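## Task

Scene 1: pick up one end of the white wire and raise it far above the crate (raising it to the arm's highest reach is enough; a small lift does not count). Before closing on the wire, spread the fingers around it by at least a thumb's width, unless they were spread while well away from the whole wire; squeezing without this can fail the run. The crate must never tip halfway over, which always fails. It counts as done only if, when you declare it, that end is held up above the table, the other arm is not touching the wire, and nothing else touches the wire more than a finger's width above the crate rim. The black wire must stay in the crate with no part hauled over a wall, the crate must be upright and entirely on the table, and neither gripper may hold anything except that wire end. Nothing may end up off the table.

## Robot and tools

Robot: two six-joint arms, left_arm and right_arm, each ending in a two-finger parallel gripper with a wrist camera. Bases in the scene frame: left_arm at (+0.004, +0.266, +0.021) m, right_arm at (+0.004, -0.310, +0.015) m, both facing roughly +x. The names are labels, not sides of any picture.

Scene frame: origin at table-top height, midway between the arms, a few cm behind the near table edge. +x points out over the table, +y toward left_arm, +z up. All positions are metres in this frame; orientations are quaternions written w first (qw, qx, qy, qz). Gripper frame: fingers extend along the gripper's +z and close along its y axis. The reported end_effector_position is the spot between the finger pads, just under 1 cm behind the tips. Printed hand positions can be off, more so when the arm is stretched out.

A ROW is always 16 numbers, both arms, even if one is idle: left_arm x, y, z, qw, qx, qy, qz, opening, then right_arm x, y, z, qw, qx, qy, qz, opening. x, y, z, quaternion are an absolute target pose in the scene frame (not an offset). Opening runs from -1 (closed) to +1 (fully open, 0.087 m). To keep an arm still, resend its full last reported pose and the opening it should keep; to keep an orientation steady, repeat the same quaternion in every row rather than copying the drifting reported one.

execute_actions(actions): a list of up to 15 actions; each action is a table of up to 15 rows, one row per 1/30 s step, and a short table repeats its last row to fill 15 steps (0.5 s). Empty list returns state and images only. Each step the commanded pose is clipped to within 70 mm and 16 degrees of the measured pose, so far targets take several actions. An action is rejected for both arms if any target lies more than 0.6 m from that gripper's current position along any of its own axes; if the first action fails this or anything is malformed, nothing at all runs.

move(target, speed, blocking): one 16-number row as above; each gripper travels a straight path to its absolute pose, all finishing together, lasting 0.5 to 10 s (cut off at 10 s). speed is m/s, 0.002 to 0.5, default 0.25; rotation is capped at twice that in rad/s. Openings are applied at the start. Paths do not avoid obstacles or the other arm, and grippers can lag, wander, or overshoot the speed near full stretch. Faster contact hits harder; a target set deeper past contact pushes harder. blocking=false returns after 0.5 s while motion continues; until a result shows the move ended, use wait or stop before any other motion call. The result adds a move: line with the ending (done, off_target, moving, held, fault) and limits (paced = pose clipped; held = a check blocked steps, after which the arm may surge), plus each gripper's distance to its pose.

wait(seconds): 0 to 10; arms hold their last command; returns early if a running move ends. stop(): brakes a running move (needs room; fingers keep moving). zoom_image(camera, region): enlarges [x0, y0, x1, y1] pixels (at most 504 by 504) from cam_high, cam_low, cam_left_wrist or cam_right_wrist. read_manual(section): licence texts only. finished_scene(scene): 1 or 2; ends that scene irreversibly and grades it, so the goal must already hold and stay held.

Results: the state line gives each gripper's pose; Hand target lines show what the controller is now steering toward; grip_measured gives finger opening on the command scale (the last Joint positions value is the opening in metres). A pose unreachable line means the clearance check altered or blocked that arm's command. FAULT or OVER-TEMPERATURE FAULT lines mean an arm stopped; MOTOR HOT warns from 75 °C, with a 10 s stop at 90 °C and a collapse at 100 °C, so avoid holding loads longer than needed. Joint torques are rough and offset.

Practical notes: friction can leave the gripper up to about 31 mm short, and tiny commands may not move it. Elbows never fully straighten. Joint ranges (rad): waist -2.618 to 3.054, shoulder 0.000 to 3.142, elbow 0.000 to 3.142, wrist pitch -1.571 to 1.571, wrist yaw -1.571 to 1.571, wrist roll -2.094 to 2.094. To grip, open wide over the wire end first, lower around it, then command an opening about 0.02 below grip_measured; close gently, since a fast close squeezes hard (about 20 N per pad limit). Raise slowly to avoid dragging the crate over or pulling the other wire out. Keep clear of the fixed bar and plate behind the bases (up to about 3 cm high, no warning) and never let the arms collide. Objects may be nudged occasionally. Robot time, smoothness and low effort improve the result; drops, slams and hard pushes lower it.

Each tool is called after "Emit:" as name(argument=value, ...) on one line, values as JSON.

## Session

Emit:
execute_actions(actions=[])

Scene clock: 0.00 s.
left_arm: end_effector_position=(+0.4861, +0.4948, +0.1312) grip_measured=+1.000 end_effector_quat_wxyz=(+0.534, +0.305, +0.622, +0.485) | right_arm: end_effector_position=(+0.5558, -0.4125, +0.3725) grip_measured=+0.989 end_effector_quat_wxyz=(+0.689, -0.589, +0.322, -0.273)
Joint positions: left_arm=[0.387 2.124 0.811 1.358 0.132 1.193 0.087] | right_arm=[-0.505  1.944  1.532  0.754 -1.143 -1.106  0.087]
Joint velocities: left_arm=[-0.007  0.002  0.012  0.022 -0.051  0.022  0.   ] | right_arm=[-0.007 -0.002  0.002  0.051 -0.007  0.081 -0.001]
Joint torques (N m, as the arm reports them, + toward a larger angle): no reading
Motor temperatures (°C, as the motors report them): left_arm=[32 32 31 30 32 32] | right_arm=[33 33 32 32 33 31]
Hand target (left_arm): +0.486, +0.495, +0.131; +0.534, +0.305, +0.622, +0.485
Hand target (right_arm): +0.556, -0.413, +0.372; +0.689, -0.589, +0.322, -0.273

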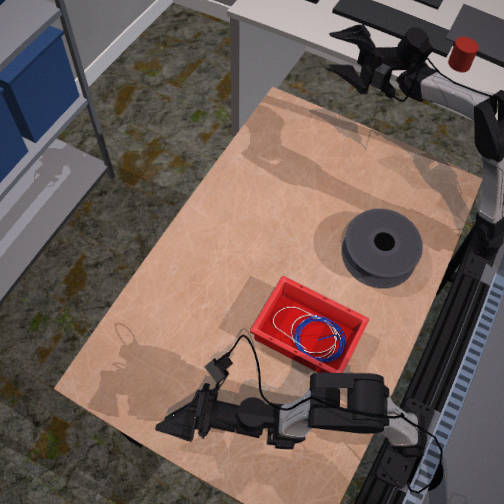

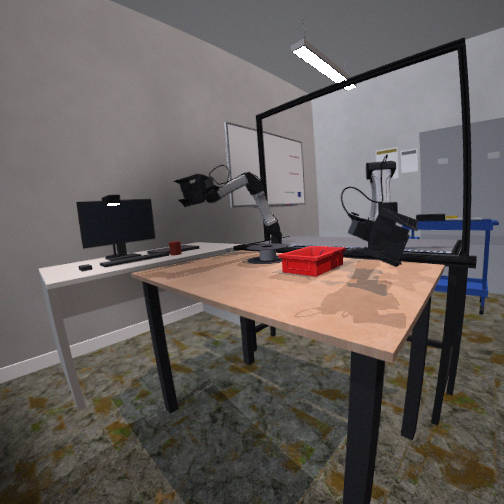

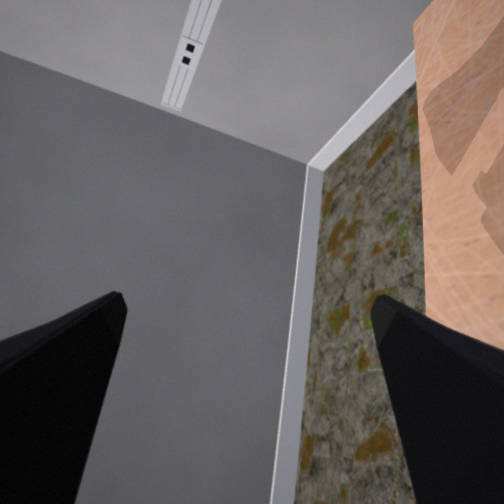

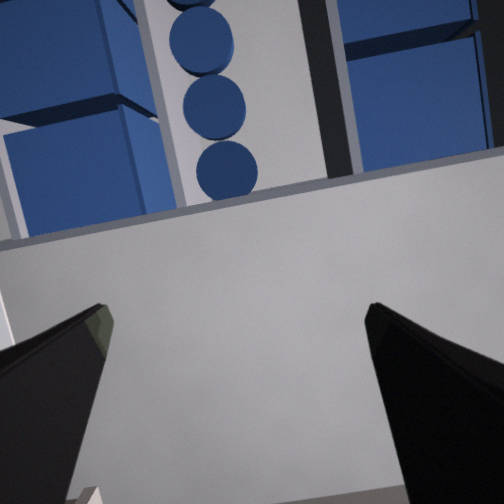

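Emit:
zoom_image(camera="cam_high", region=[240, 265, 380, 385])

Region (240, 265, 380, 385) of cam_high's 504x504 image, scaled by 3.600, with more detail than that image has; it fills the top 432 rows of this view, and the rest is white.

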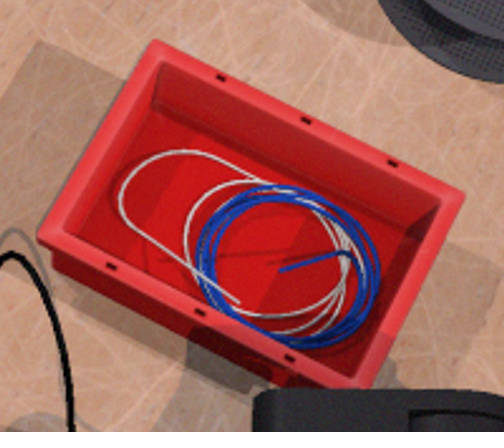

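Emit:
move(target=[0.36,0.2,0.2,0,0,1,0,-0.4,0.556,-0.413,0.372,0.689,-0.589,0.322,-0.273,1])

Scene clock: 10.40 s.
left_arm: end_effector_position=(+0.3588, +0.2044, +0.1944) grip_measured=-0.400 end_effector_quat_wxyz=(+0.037, +0.004, +0.999, -0.014) | right_arm: end_effector_position=(+0.5558, -0.4125, +0.3725) grip_measured=+0.989 end_effector_quat_wxyz=(+0.689, -0.589, +0.322, -0.273)
Joint positions: left_arm=[-0.181  2.045  2.114 -1.561  0.008 -0.146  0.026] | right_arm=[-0.505  1.944  1.532  0.754 -1.143 -1.106  0.087]
Joint velocities: left_arm=[ 0.002 -0.002  0.007  0.022 -0.022 -0.081 -0.001] | right_arm=[-0.007 -0.012  0.012  0.007 -0.007  0.007  0.001]
Joint torques (N m, as the arm reports them, + toward a larger angle): left_arm=[ -0.43 -11.7    7.56   0.3    0.09   0.03] | right_arm=[-0.03 -9.19  5.82  1.38  0.11  0.13]
Motor temperatures (°C, as the motors report them): left_arm=[32 36 33 32 32 32] | right_arm=[33 36 34 33 33 31]
Hand target (left_arm): +0.357, +0.199, +0.198; +0.038, +0.005, +0.999, -0.019
Hand target (right_arm): +0.556, -0.413, +0.372; +0.689, -0.589, +0.322, -0.273
Off the commanded pose (left_arm): 0.007 m, 5 deg.
Off the commanded pose (right_arm): 0.001 m, 0 deg.
joint sent to its limit (left arm) — the command would take joint 4 (wrist pitch) past its lower limit, so that joint was sent only as far as its limit.
move: off_target (left_arm)
camera_calibration (this result's frames):
cam_left_wrist: T_world_to_cam=[[0.00345972, -0.999579, 0.028806, 0.196936], [-0.701521, 0.0181025, 0.712419, 0.130184], [-0.71264, -0.0226728, -0.701163, 0.53431], [0, 0, 0, 1]] pos_world=[0.471416, 0.206611, 0.27622]

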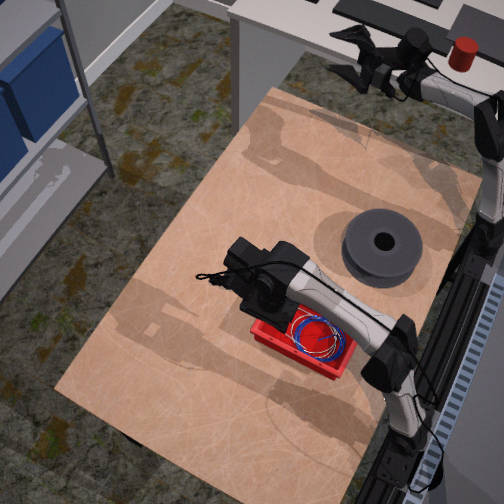

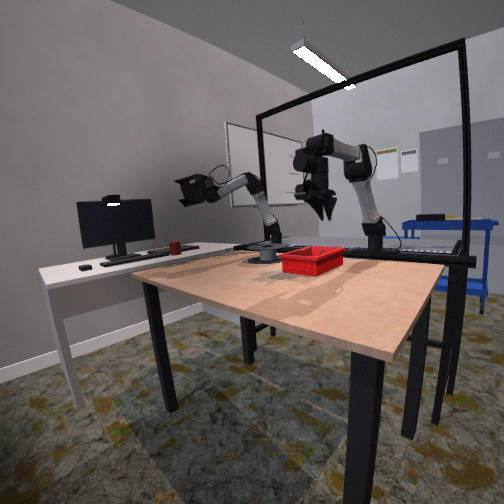

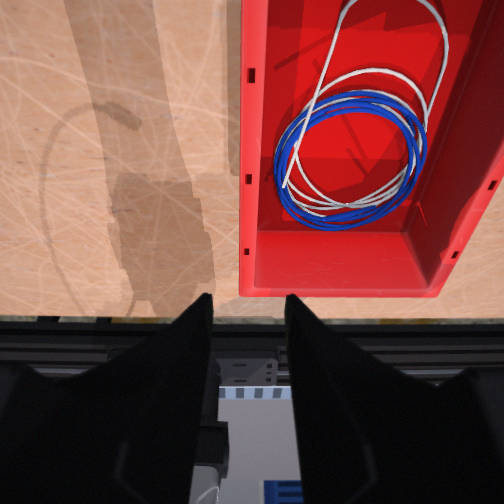

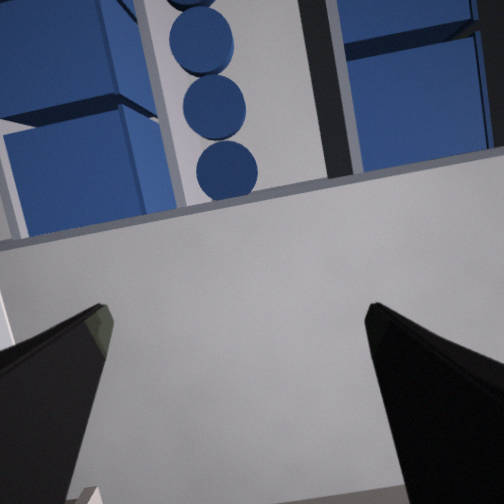

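Emit:
move(target=[0.335,0.172,0.11,0,0,1,0,-0.3,0.556,-0.413,0.372,0.689,-0.589,0.322,-0.273,1])

Scene clock: 15.13 s.
left_arm: end_effector_position=(+0.3352, +0.1724, +0.1077) grip_measured=-0.300 end_effector_quat_wxyz=(-0.011, +0.000, +1.000, -0.003) | right_arm: end_effector_position=(+0.5558, -0.4125, +0.3725) grip_measured=+0.989 end_effector_quat_wxyz=(+0.689, -0.589, +0.322, -0.273)
Joint positions: left_arm=[-0.273  2.03   1.729 -1.289  0.002 -0.245  0.031] | right_arm=[-0.505  1.944  1.532  0.754 -1.143 -1.106  0.087]
Joint velocities: left_arm=[ 0.002 -0.002 -0.017 -0.051  0.007  0.007 -0.001] | right_arm=[ 0.017  0.007  0.012  0.007 -0.051  0.007 -0.   ]
Joint torques (N m, as the arm reports them, + toward a larger angle): left_arm=[ -0.18 -13.41   5.64   0.33  -0.13  -0.01] | right_arm=[-0.11 -9.07  5.96  1.4   0.14  0.11]
Motor temperatures (°C, as the motors report them): left_arm=[32 38 33 32 32 32] | right_arm=[33 37 35 33 33 31]
Hand target (left_arm): +0.335, +0.172, +0.110; -0.001, -0.000, +1.000, -0.001
Hand target (right_arm): +0.556, -0.413, +0.372; +0.689, -0.589, +0.322, -0.273
Off the commanded pose (left_arm): 0.002 m, 1 deg.
Off the commanded pose (right_arm): 0.001 m, 0 deg.
move: done
camera_calibration (this result's frames):
cam_left_wrist: T_world_to_cam=[[0.0118677, -0.999912, 0.0058583, 0.16726], [-0.630039, -0.00292808, 0.776558, 0.148817], [-0.776473, -0.0129069, -0.630019, 0.468068], [0, 0, 0, 1]] pos_world=[0.455217, 0.173722, 0.178347]

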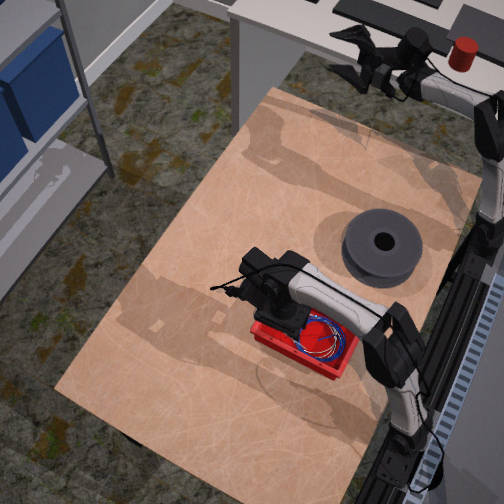

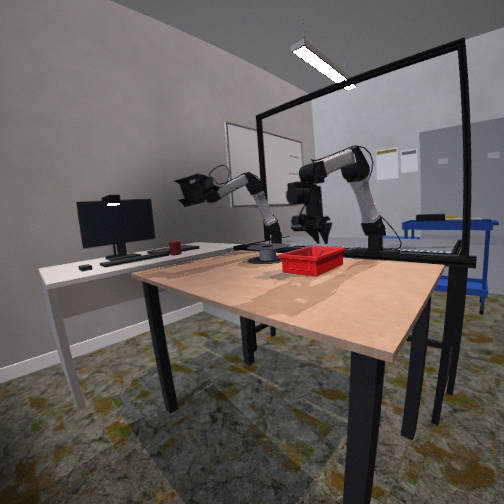

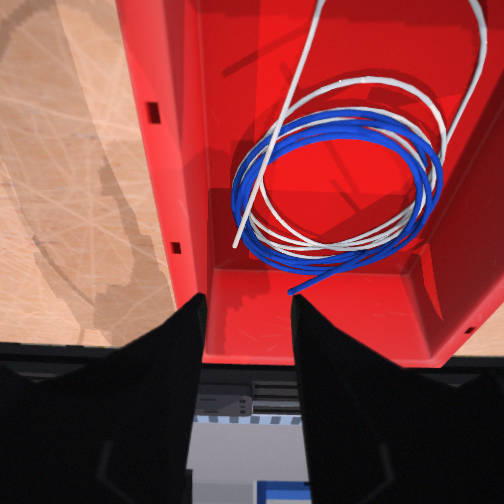

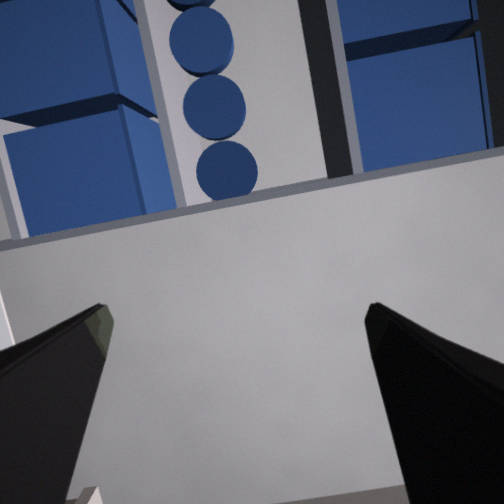

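Emit:
move(target=[0.318,0.173,0.055,0,0,1,0,-0.3,0.556,-0.413,0.372,0.689,-0.589,0.322,-0.273,1], speed=0.08)

Scene clock: 18.97 s.
left_arm: end_effector_position=(+0.3185, +0.1745, +0.0519) grip_measured=-0.300 end_effector_quat_wxyz=(-0.012, -0.001, +1.000, -0.001) | right_arm: end_effector_position=(+0.5558, -0.4125, +0.3725) grip_measured=+0.989 end_effector_quat_wxyz=(+0.689, -0.589, +0.322, -0.273)
Joint positions: left_arm=[-0.278  2.007  1.47  -1.056  0.001 -0.253  0.031] | right_arm=[-0.505  1.944  1.532  0.754 -1.143 -1.106  0.087]
Joint velocities: left_arm=[-0.002 -0.007  0.007  0.007  0.022  0.007  0.   ] | right_arm=[-0.012  0.017 -0.012  0.007 -0.095  0.051 -0.001]
Joint torques (N m, as the arm reports them, + toward a larger angle): left_arm=[ -0.37 -13.25   5.23   0.33  -0.1    0.02] | right_arm=[-0.07 -9.05  5.89  1.4   0.13  0.14]
Motor temperatures (°C, as the motors report them): left_arm=[32 39 33 32 32 32] | right_arm=[33 38 35 34 33 31]
Hand target (left_arm): +0.318, +0.173, +0.055; -0.001, -0.000, +1.000, +0.000
Hand target (right_arm): +0.556, -0.413, +0.372; +0.689, -0.589, +0.322, -0.273
Off the commanded pose (left_arm): 0.004 m, 1 deg.
Off the commanded pose (right_arm): 0.001 m, 0 deg.
move: done
camera_calibration (this result's frames):
cam_left_wrist: T_world_to_cam=[[0.0152467, -0.999879, 0.00305046, 0.16894], [-0.62809, -0.00720359, 0.778107, 0.181644], [-0.777991, -0.0137795, -0.628124, 0.420438], [0, 0, 0, 1]] pos_world=[0.438609, 0.176021, 0.122234]

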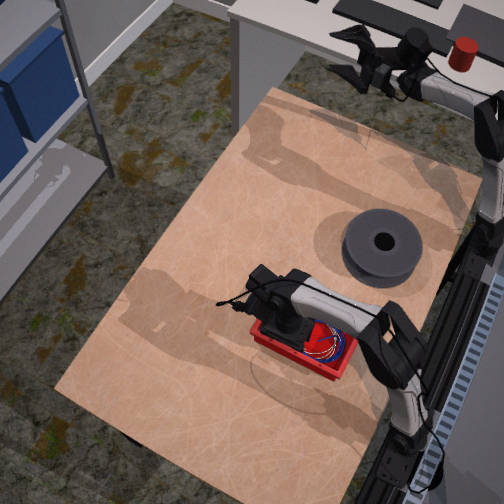

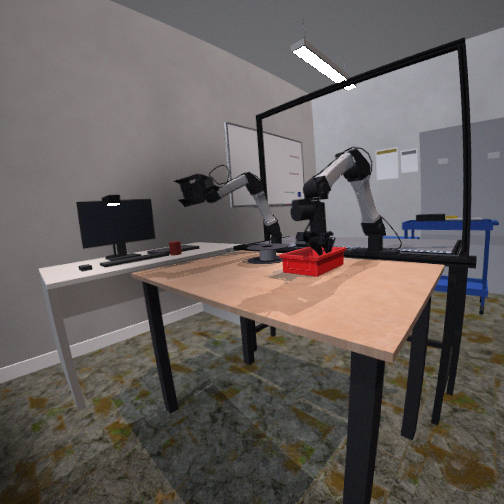

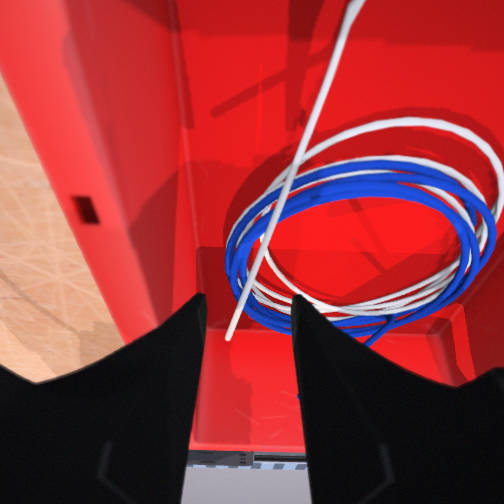

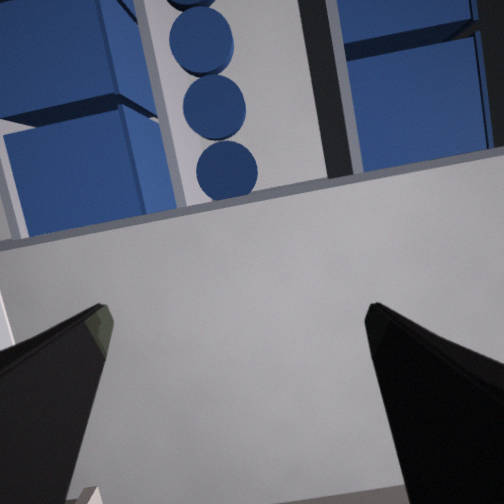

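Emit:
move(target=[0.318,0.175,0.048,0,0,1,0,-0.3,0.556,-0.413,0.372,0.689,-0.589,0.322,-0.273,1], speed=0.05)

Emit:
move(target=[0.318,0.175,0.048,0,0,1,0,-1,0.556,-0.413,0.372,0.689,-0.589,0.322,-0.273,1])

Emit:
move(target=[0.32,0.16,0.2,0.1,0,0.995,0,-1,0.556,-0.413,0.372,0.689,-0.589,0.322,-0.273,1], speed=0.08)

Scene clock: 22.63 s.
left_arm: end_effector_position=(+0.3180, +0.1747, +0.0466) grip_measured=-0.300 end_effector_quat_wxyz=(-0.010, -0.001, +1.000, -0.002) | right_arm: end_effector_position=(+0.5558, -0.4125, +0.3725) grip_measured=+0.989 end_effector_quat_wxyz=(+0.689, -0.589, +0.322, -0.273)
Joint positions: left_arm=[-0.278  2.007  1.449 -1.03   0.    -0.253  0.031] | right_arm=[-0.505  1.944  1.532  0.754 -1.143 -1.106  0.087]
Joint velocities: left_arm=[ 0.002 -0.002 -0.002  0.022 -0.007  0.037 -0.   ] | right_arm=[ 0.007 -0.002  0.002 -0.007 -0.066  0.037 -0.   ]
Joint torques (N m, as the arm reports them, + toward a larger angle): left_arm=[ -0.03 -12.65   5.16   0.35  -0.13   0.08] | right_arm=[-0.11 -9.06  5.93  1.4   0.12  0.13]
Motor temperatures (°C, as the motors report them): left_arm=[32 41 33 31 32 32] | right_arm=[33 39 36 34 33 31]
Hand target (left_arm): +0.318, +0.175, +0.048; -0.000, +0.000, +1.000, +0.000
Hand target (right_arm): +0.556, -0.413, +0.372; +0.689, -0.589, +0.322, -0.273
Off the commanded pose (left_arm): 0.001 m, 1 deg.
Off the commanded pose (right_arm): 0.001 m, 0 deg.
move: done
camera_calibration (this result's frames):
cam_left_wrist: T_world_to_cam=[[0.0152582, -0.999876, 0.00388452, 0.169061], [-0.631608, -0.00662653, 0.77526, 0.186605], [-0.775138, -0.0142826, -0.631631, 0.416137], [0, 0, 0, 1]] pos_world=[0.437845, 0.17622, 0.117521]

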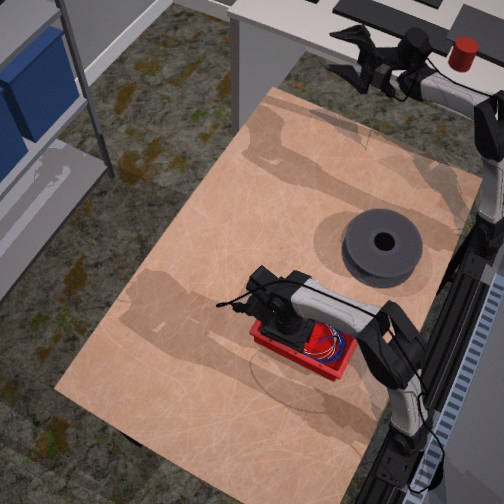

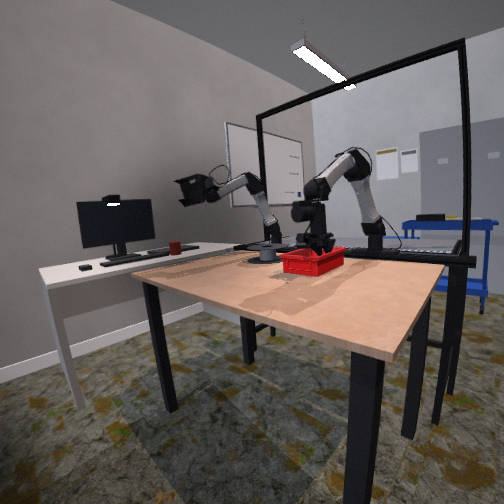

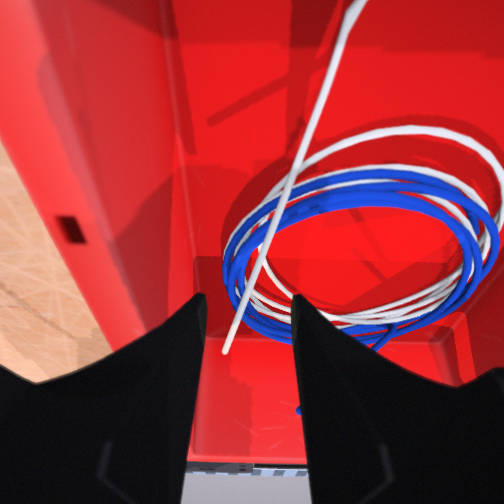

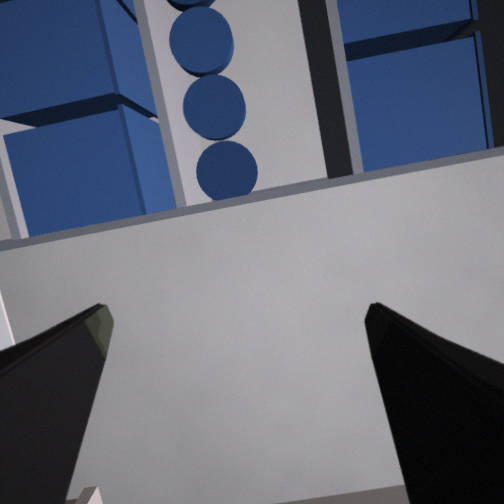

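Scene clock: 23.33 s.
left_arm: end_effector_position=(+0.3186, +0.1745, +0.0465) grip_measured=-0.951 end_effector_quat_wxyz=(-0.008, -0.001, +1.000, -0.002) | right_arm: end_effector_position=(+0.5558, -0.4125, +0.3725) grip_measured=+0.989 end_effector_quat_wxyz=(+0.689, -0.589, +0.322, -0.273)
Joint positions: left_arm=[-0.278  2.007  1.449 -1.028  0.    -0.253  0.002] | right_arm=[-0.505  1.944  1.532  0.754 -1.143 -1.106  0.087]
Joint velocities: left_arm=[-0.002  0.002  0.007 -0.007 -0.037 -0.022  0.001] | right_arm=[-0.017 -0.007  0.007  0.022 -0.037  0.037 -0.001]
Joint torques (N m, as the arm reports them, + toward a larger angle): left_arm=[ -0.04 -12.72   5.15   0.34  -0.13   0.07] | right_arm=[-0.11 -9.1   5.88  1.39  0.13  0.12]
Motor temperatures (°C, as the motors report them): left_arm=[32 41 33 31 32 32] | right_arm=[33 39 36 34 33 31]
Hand target (left_arm): +0.318, +0.175, +0.048; -0.000, +0.000, +1.000, +0.000
Hand target (right_arm): +0.556, -0.413, +0.372; +0.689, -0.589, +0.322, -0.273
Off the commanded pose (left_arm): 0.002 m, 1 deg.
Off the commanded pose (right_arm): 0.001 m, 0 deg.
move: done
camera_calibration (this result's frames):
cam_left_wrist: T_world_to_cam=[[0.0152664, -0.999873, 0.00448557, 0.16888], [-0.633325, -0.00619818, 0.773861, 0.187569], [-0.773735, -0.0146549, -0.63334, 0.416196], [0, 0, 0, 1]] pos_world=[0.438239, 0.17612, 0.117684]

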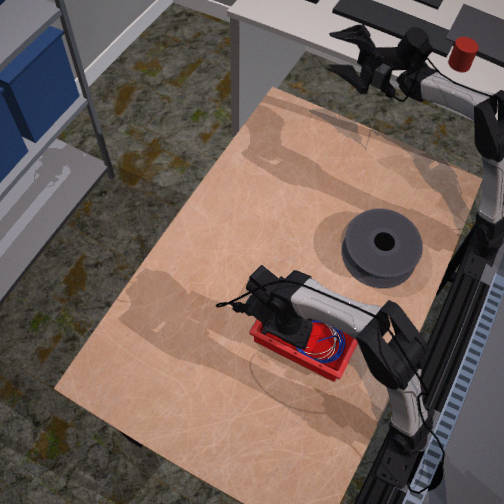

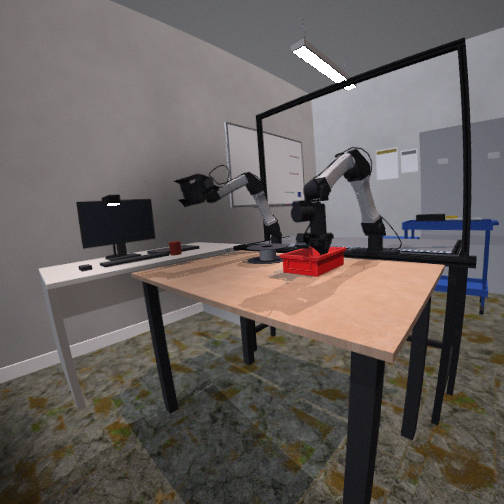

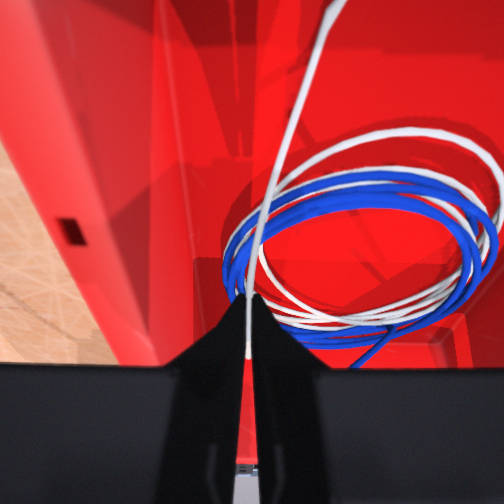

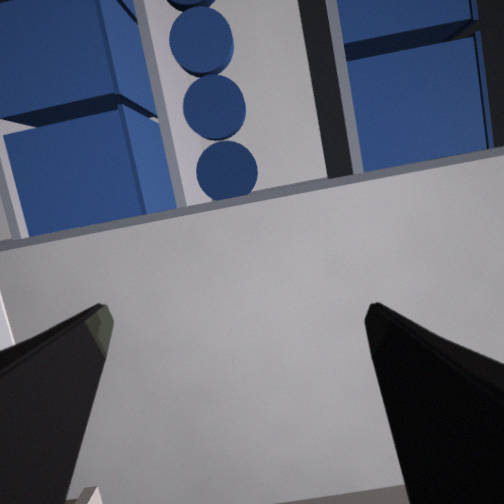

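Scene clock: 25.77 s.
left_arm: end_effector_position=(+0.3187, +0.1621, +0.1897) grip_measured=-0.951 end_effector_quat_wxyz=(+0.084, -0.000, +0.996, +0.003) | right_arm: end_effector_position=(+0.5558, -0.4125, +0.3725) grip_measured=+0.989 end_effector_quat_wxyz=(+0.689, -0.589, +0.322, -0.273)
Joint positions: left_arm=[-0.345  1.815  1.781 -1.379 -0.065 -0.312  0.002] | right_arm=[-0.505  1.944  1.532  0.754 -1.143 -1.106  0.087]
Joint velocities: left_arm=[-0.012  0.002 -0.002 -0.066 -0.007 -0.007  0.   ] | right_arm=[ 0.002  0.012  0.002 -0.007  0.051  0.051 -0.   ]
Joint torques (N m, as the arm reports them, + toward a larger angle): left_arm=[ -0.57 -11.18   9.05   0.44  -0.17   0.01] | right_arm=[-0.17 -9.01  5.78  1.37  0.14  0.11]
Motor temperatures (°C, as the motors report them): left_arm=[32 42 34 31 32 32] | right_arm=[33 40 36 34 33 31]
Hand target (left_arm): +0.319, +0.160, +0.201; +0.100, +0.001, +0.995, +0.001
Hand target (right_arm): +0.556, -0.413, +0.372; +0.689, -0.589, +0.322, -0.273
Off the commanded pose (left_arm): 0.011 m, 2 deg.
Off the commanded pose (right_arm): 0.001 m, 0 deg.
move: off_target (left_arm)
camera_calibration (this result's frames):
cam_left_wrist: T_world_to_cam=[[0.0131369, -0.999911, -0.00231661, 0.157778], [-0.764902, -0.0115414, 0.644043, 0.144198], [-0.644013, -0.00668874, -0.764985, 0.489175], [0, 0, 0, 1]] pos_world=[0.42326, 0.1627, 0.281707]

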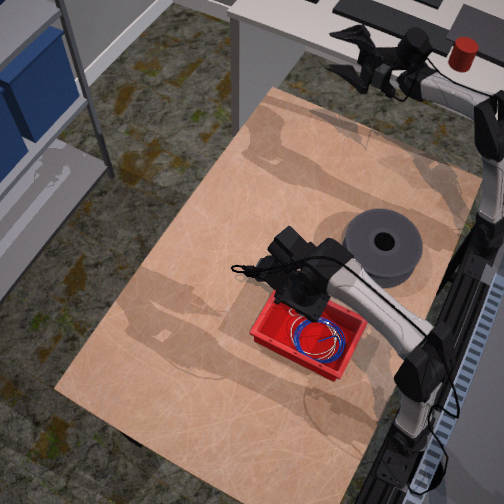

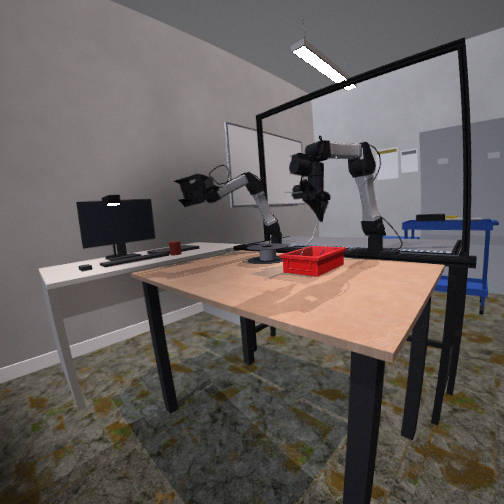

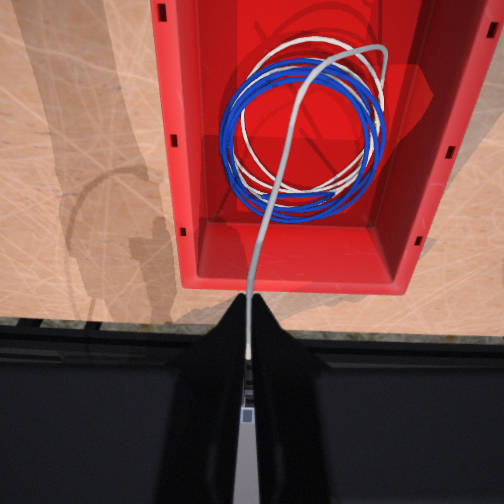

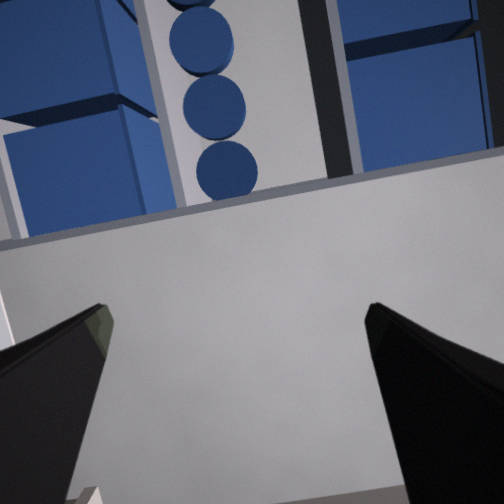

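Emit:
move(target=[0.33,0.15,0.45,0.696,0.123,0.696,-0.123,-1,0.556,-0.413,0.372,0.689,-0.589,0.322,-0.273,1], speed=0.08)

Emit:
zoom_image(camera="cam_high", region=[220, 200, 400, 385])

Scene clock: 38.60 s.
left_arm: end_effector_position=(+0.3309, +0.1470, +0.4477) grip_measured=-0.951 end_effector_quat_wxyz=(+0.687, +0.127, +0.706, -0.113) | right_arm: end_effector_position=(+0.5558, -0.4125, +0.3725) grip_measured=+0.989 end_effector_quat_wxyz=(+0.689, -0.589, +0.322, -0.273)
Joint positions: left_arm=[-0.407  1.038  1.359 -0.351 -0.04   0.022  0.002] | right_arm=[-0.505  1.944  1.532  0.754 -1.143 -1.106  0.087]
Joint velocities: left_arm=[-0.002 -0.012 -0.002 -0.022  0.022 -0.007 -0.   ] | right_arm=[ 0.012  0.012  0.007  0.022 -0.051  0.007  0.   ]
Joint torques (N m, as the arm reports them, + toward a larger angle): left_arm=[ 0.98 -3.82  6.31  1.89  0.08  0.14] | right_arm=[-0.15 -9.03  5.87  1.4   0.15  0.12]
Motor temperatures (°C, as the motors report them): left_arm=[32 42 34 33 32 32] | right_arm=[33 42 37 34 33 31]
Hand target (left_arm): +0.328, +0.150, +0.453; +0.698, +0.127, +0.696, -0.112
Hand target (right_arm): +0.556, -0.413, +0.372; +0.689, -0.589, +0.322, -0.273
Off the commanded pose (left_arm): 0.004 m, 2 deg.
Off the commanded pose (right_arm): 0.001 m, 0 deg.
move: done
camera_calibration (this result's frames):
cam_left_wrist: T_world_to_cam=[[-0.335019, -0.942205, -0.00358859, 0.250481], [-0.735827, 0.264012, -0.623583, 0.504571], [0.58849, -0.206272, -0.781749, 0.323232], [0, 0, 0, 1]] pos_world=[0.264974, 0.169465, 0.568227]

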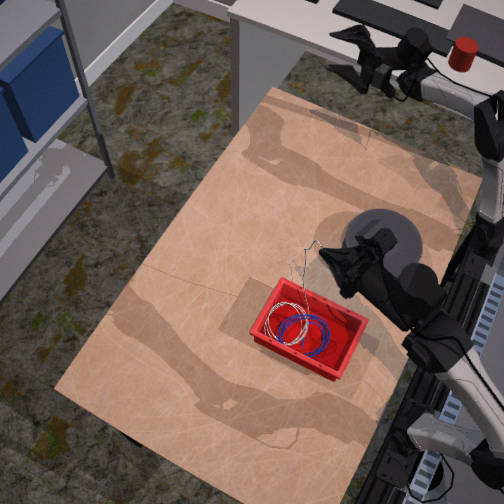

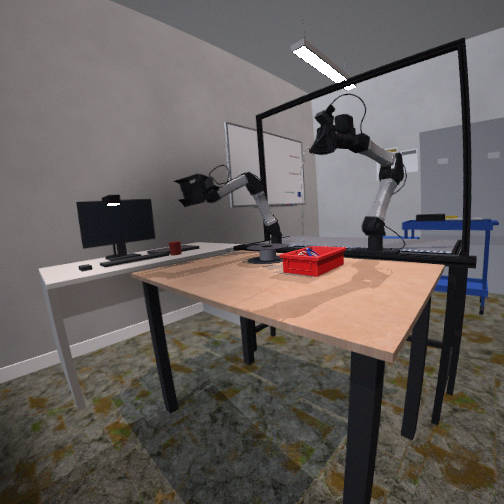

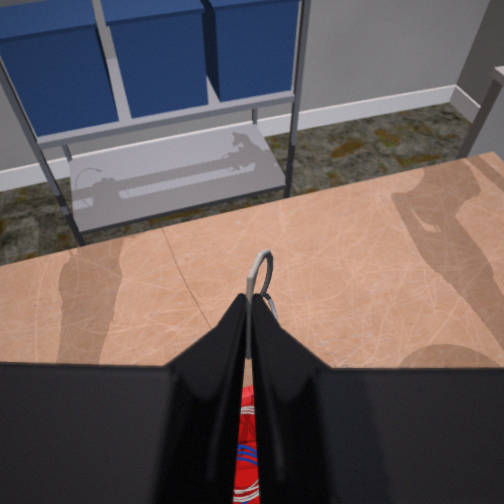

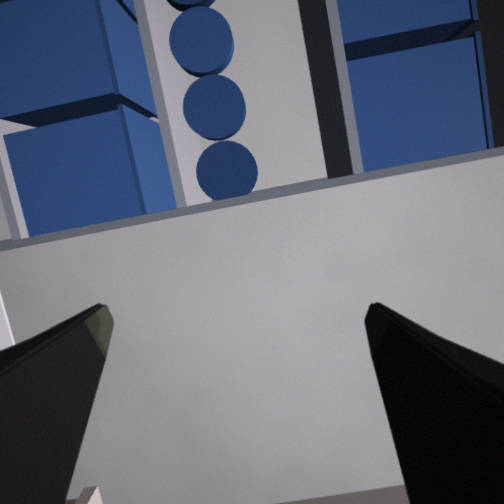

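Region (220, 200, 400, 385) of cam_high's 504x504 image, scaled by 2.724, with more detail than that image has; it fills the left 490 columns of this view, and the rest is white.

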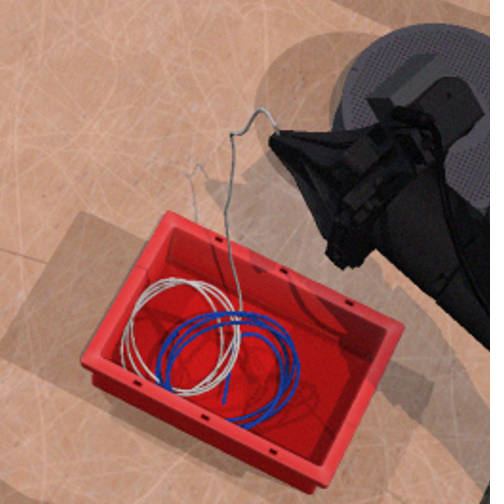

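Emit:
move(target=[0.33,0.13,0.7,0.853,0.087,0.492,-0.151,-1,0.556,-0.413,0.372,0.689,-0.589,0.322,-0.273,1], speed=0.06)

Emit:
zoom_image(camera="cam_high", region=[220, 200, 400, 385])

Emit:
zoom_image(camera="cam_low", region=[230, 50, 430, 290])

Scene clock: 48.03 s.
left_arm: end_effector_position=(+0.3281, +0.1330, +0.6928) grip_measured=-0.951 end_effector_quat_wxyz=(+0.850, +0.086, +0.499, -0.146) | right_arm: end_effector_position=(+0.5558, -0.4125, +0.3725) grip_measured=+0.989 end_effector_quat_wxyz=(+0.689, -0.589, +0.322, -0.273)
Joint positions: left_arm=[-0.49   1.404  2.163 -0.248 -0.103  0.067  0.002] | right_arm=[-0.505  1.944  1.532  0.754 -1.143 -1.106  0.087]
Joint velocities: left_arm=[-0.012 -0.007 -0.012  0.037 -0.037  0.11  -0.001] | right_arm=[ 0.017  0.007 -0.007  0.022 -0.095  0.007 -0.   ]
Joint torques (N m, as the arm reports them, + toward a larger angle): left_arm=[-0.58 -1.25  6.79  1.38 -0.08  0.16] | right_arm=[-0.01 -9.13  5.83  1.38  0.13  0.11]
Motor temperatures (°C, as the motors report them): left_arm=[32 40 35 35 32 32] | right_arm=[33 43 38 35 33 31]
Hand target (left_arm): +0.329, +0.130, +0.698; +0.854, +0.085, +0.492, -0.147
Hand target (right_arm): +0.556, -0.413, +0.372; +0.689, -0.589, +0.322, -0.273
Off the commanded pose (left_arm): 0.008 m, 1 deg.
Off the commanded pose (right_arm): 0.001 m, 0 deg.
move: done
camera_calibration (this result's frames):
cam_left_wrist: T_world_to_cam=[[-0.33995, -0.940399, 0.00920186, 0.22968], [-0.334085, 0.111612, -0.935911, 0.763895], [0.879102, -0.321237, -0.352116, 0.135915], [0, 0, 0, 1]] pos_world=[0.213802, 0.174392, 0.760682]

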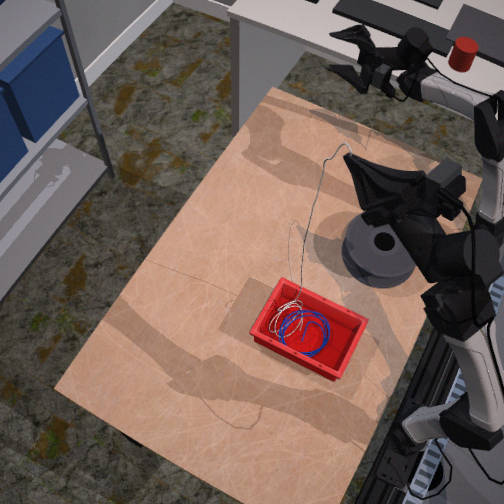

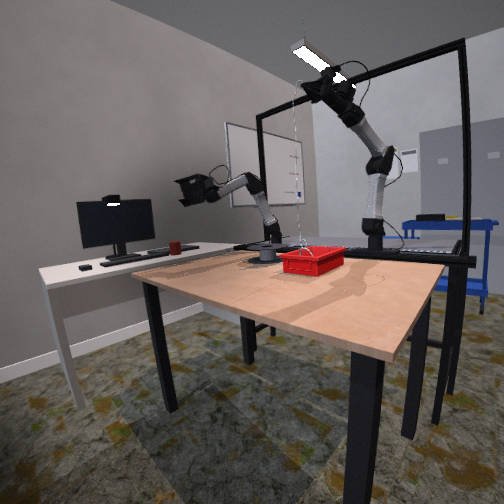

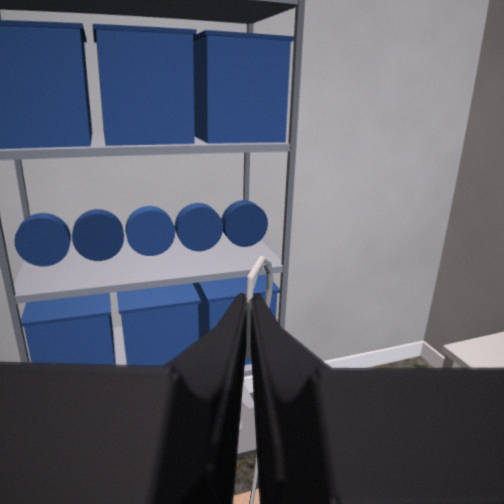

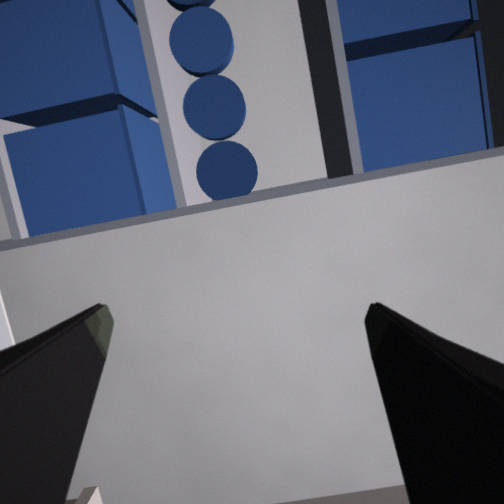

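Region (220, 200, 400, 385) of cam_high's 504x504 image, scaled by 2.724, with more detail than that image has; it fills the left 490 columns of this view, and the rest is white.

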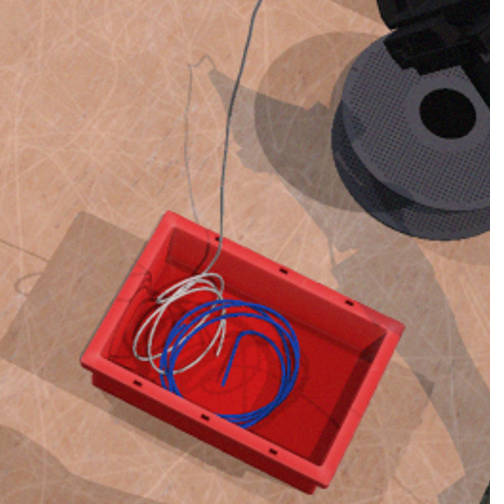

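Region (230, 50, 430, 290) of cam_low's 504x504 image, scaled by 2.100, with more detail than that image has.

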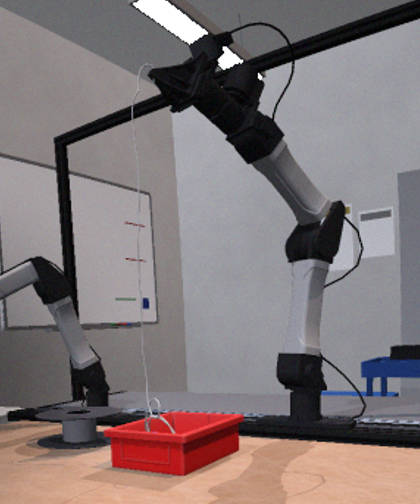

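A bit higher.

Emit:
move(target=[0.31,0.14,0.78,0.91,0.067,0.377,-0.16,-1,0.556,-0.413,0.372,0.689,-0.589,0.322,-0.273,1], speed=0.06)

Emit:
zoom_image(camera="cam_low", region=[230, 40, 430, 290])

Scene clock: 52.70 s.
left_arm: end_effector_position=(+0.3081, +0.1404, +0.7753) grip_measured=-0.951 end_effector_quat_wxyz=(+0.907, +0.064, +0.384, -0.161) | right_arm: end_effector_position=(+0.5558, -0.4125, +0.3725) grip_measured=+0.989 end_effector_quat_wxyz=(+0.689, -0.589, +0.322, -0.273)
Joint positions: left_arm=[-0.49   1.582  2.51  -0.155 -0.083  0.08   0.002] | right_arm=[-0.505  1.944  1.532  0.754 -1.143 -1.106  0.087]
Joint velocities: left_arm=[-0.007  0.012  0.007  0.051 -0.051  0.022 -0.001] | right_arm=[-0.007 -0.002 -0.002  0.007 -0.007  0.081 -0.   ]
Joint torques (N m, as the arm reports them, + toward a larger angle): left_arm=[ 0.68 -1.82  5.27  1.01  0.1   0.14] | right_arm=[-0.09 -9.05  5.87  1.38  0.15  0.12]
Motor temperatures (°C, as the motors report them): left_arm=[32 39 35 35 32 32] | right_arm=[33 44 38 35 33 31]
Hand target (left_arm): +0.309, +0.140, +0.779; +0.910, +0.066, +0.377, -0.158
Hand target (right_arm): +0.556, -0.413, +0.372; +0.689, -0.589, +0.322, -0.273
Off the commanded pose (left_arm): 0.005 m, 1 deg.
Off the commanded pose (right_arm): 0.001 m, 0 deg.
move: done
camera_calibration (this result's frames):
cam_left_wrist: T_world_to_cam=[[-0.349125, -0.936934, 0.0163204, 0.22589], [-0.0966916, 0.0186955, -0.995139, 0.819422], [0.932074, -0.349006, -0.0971207, -0.0251765], [0, 0, 0, 1]] pos_world=[0.181561, 0.187537, 0.809307]

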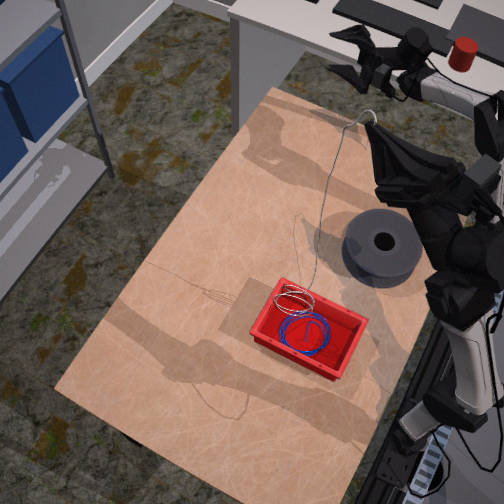

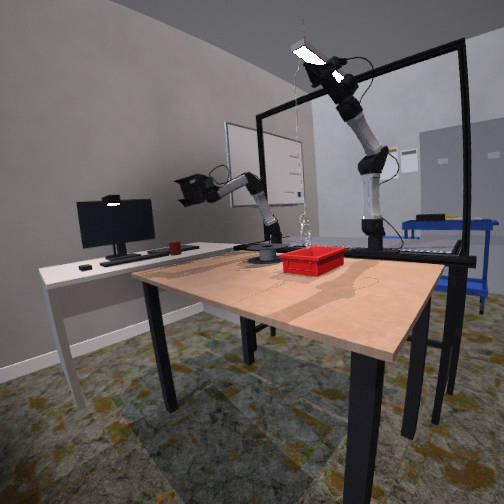

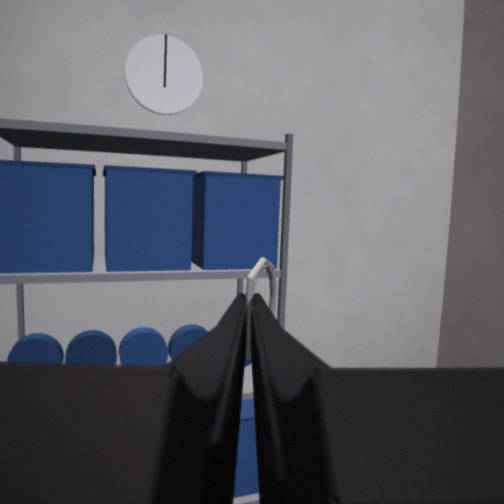

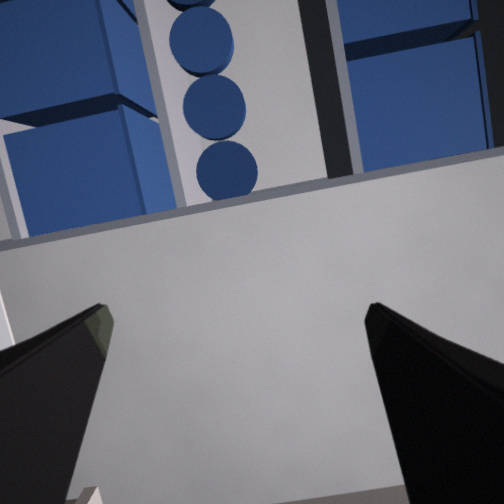

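Region (230, 40, 430, 290) of cam_low's 504x504 image, scaled by 2.016, with more detail than that image has; it fills the left 403 columns of this view, and the rest is white.

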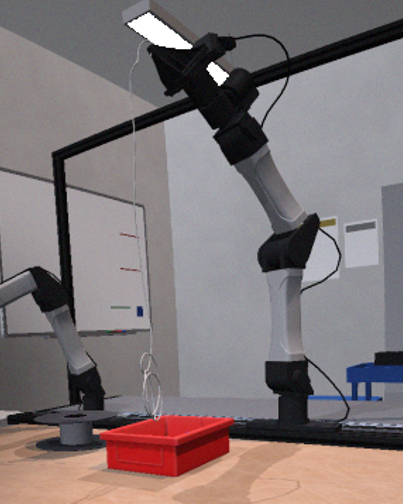

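Emit:
finished_scene(scene=1)

The scene is finished: the task was done.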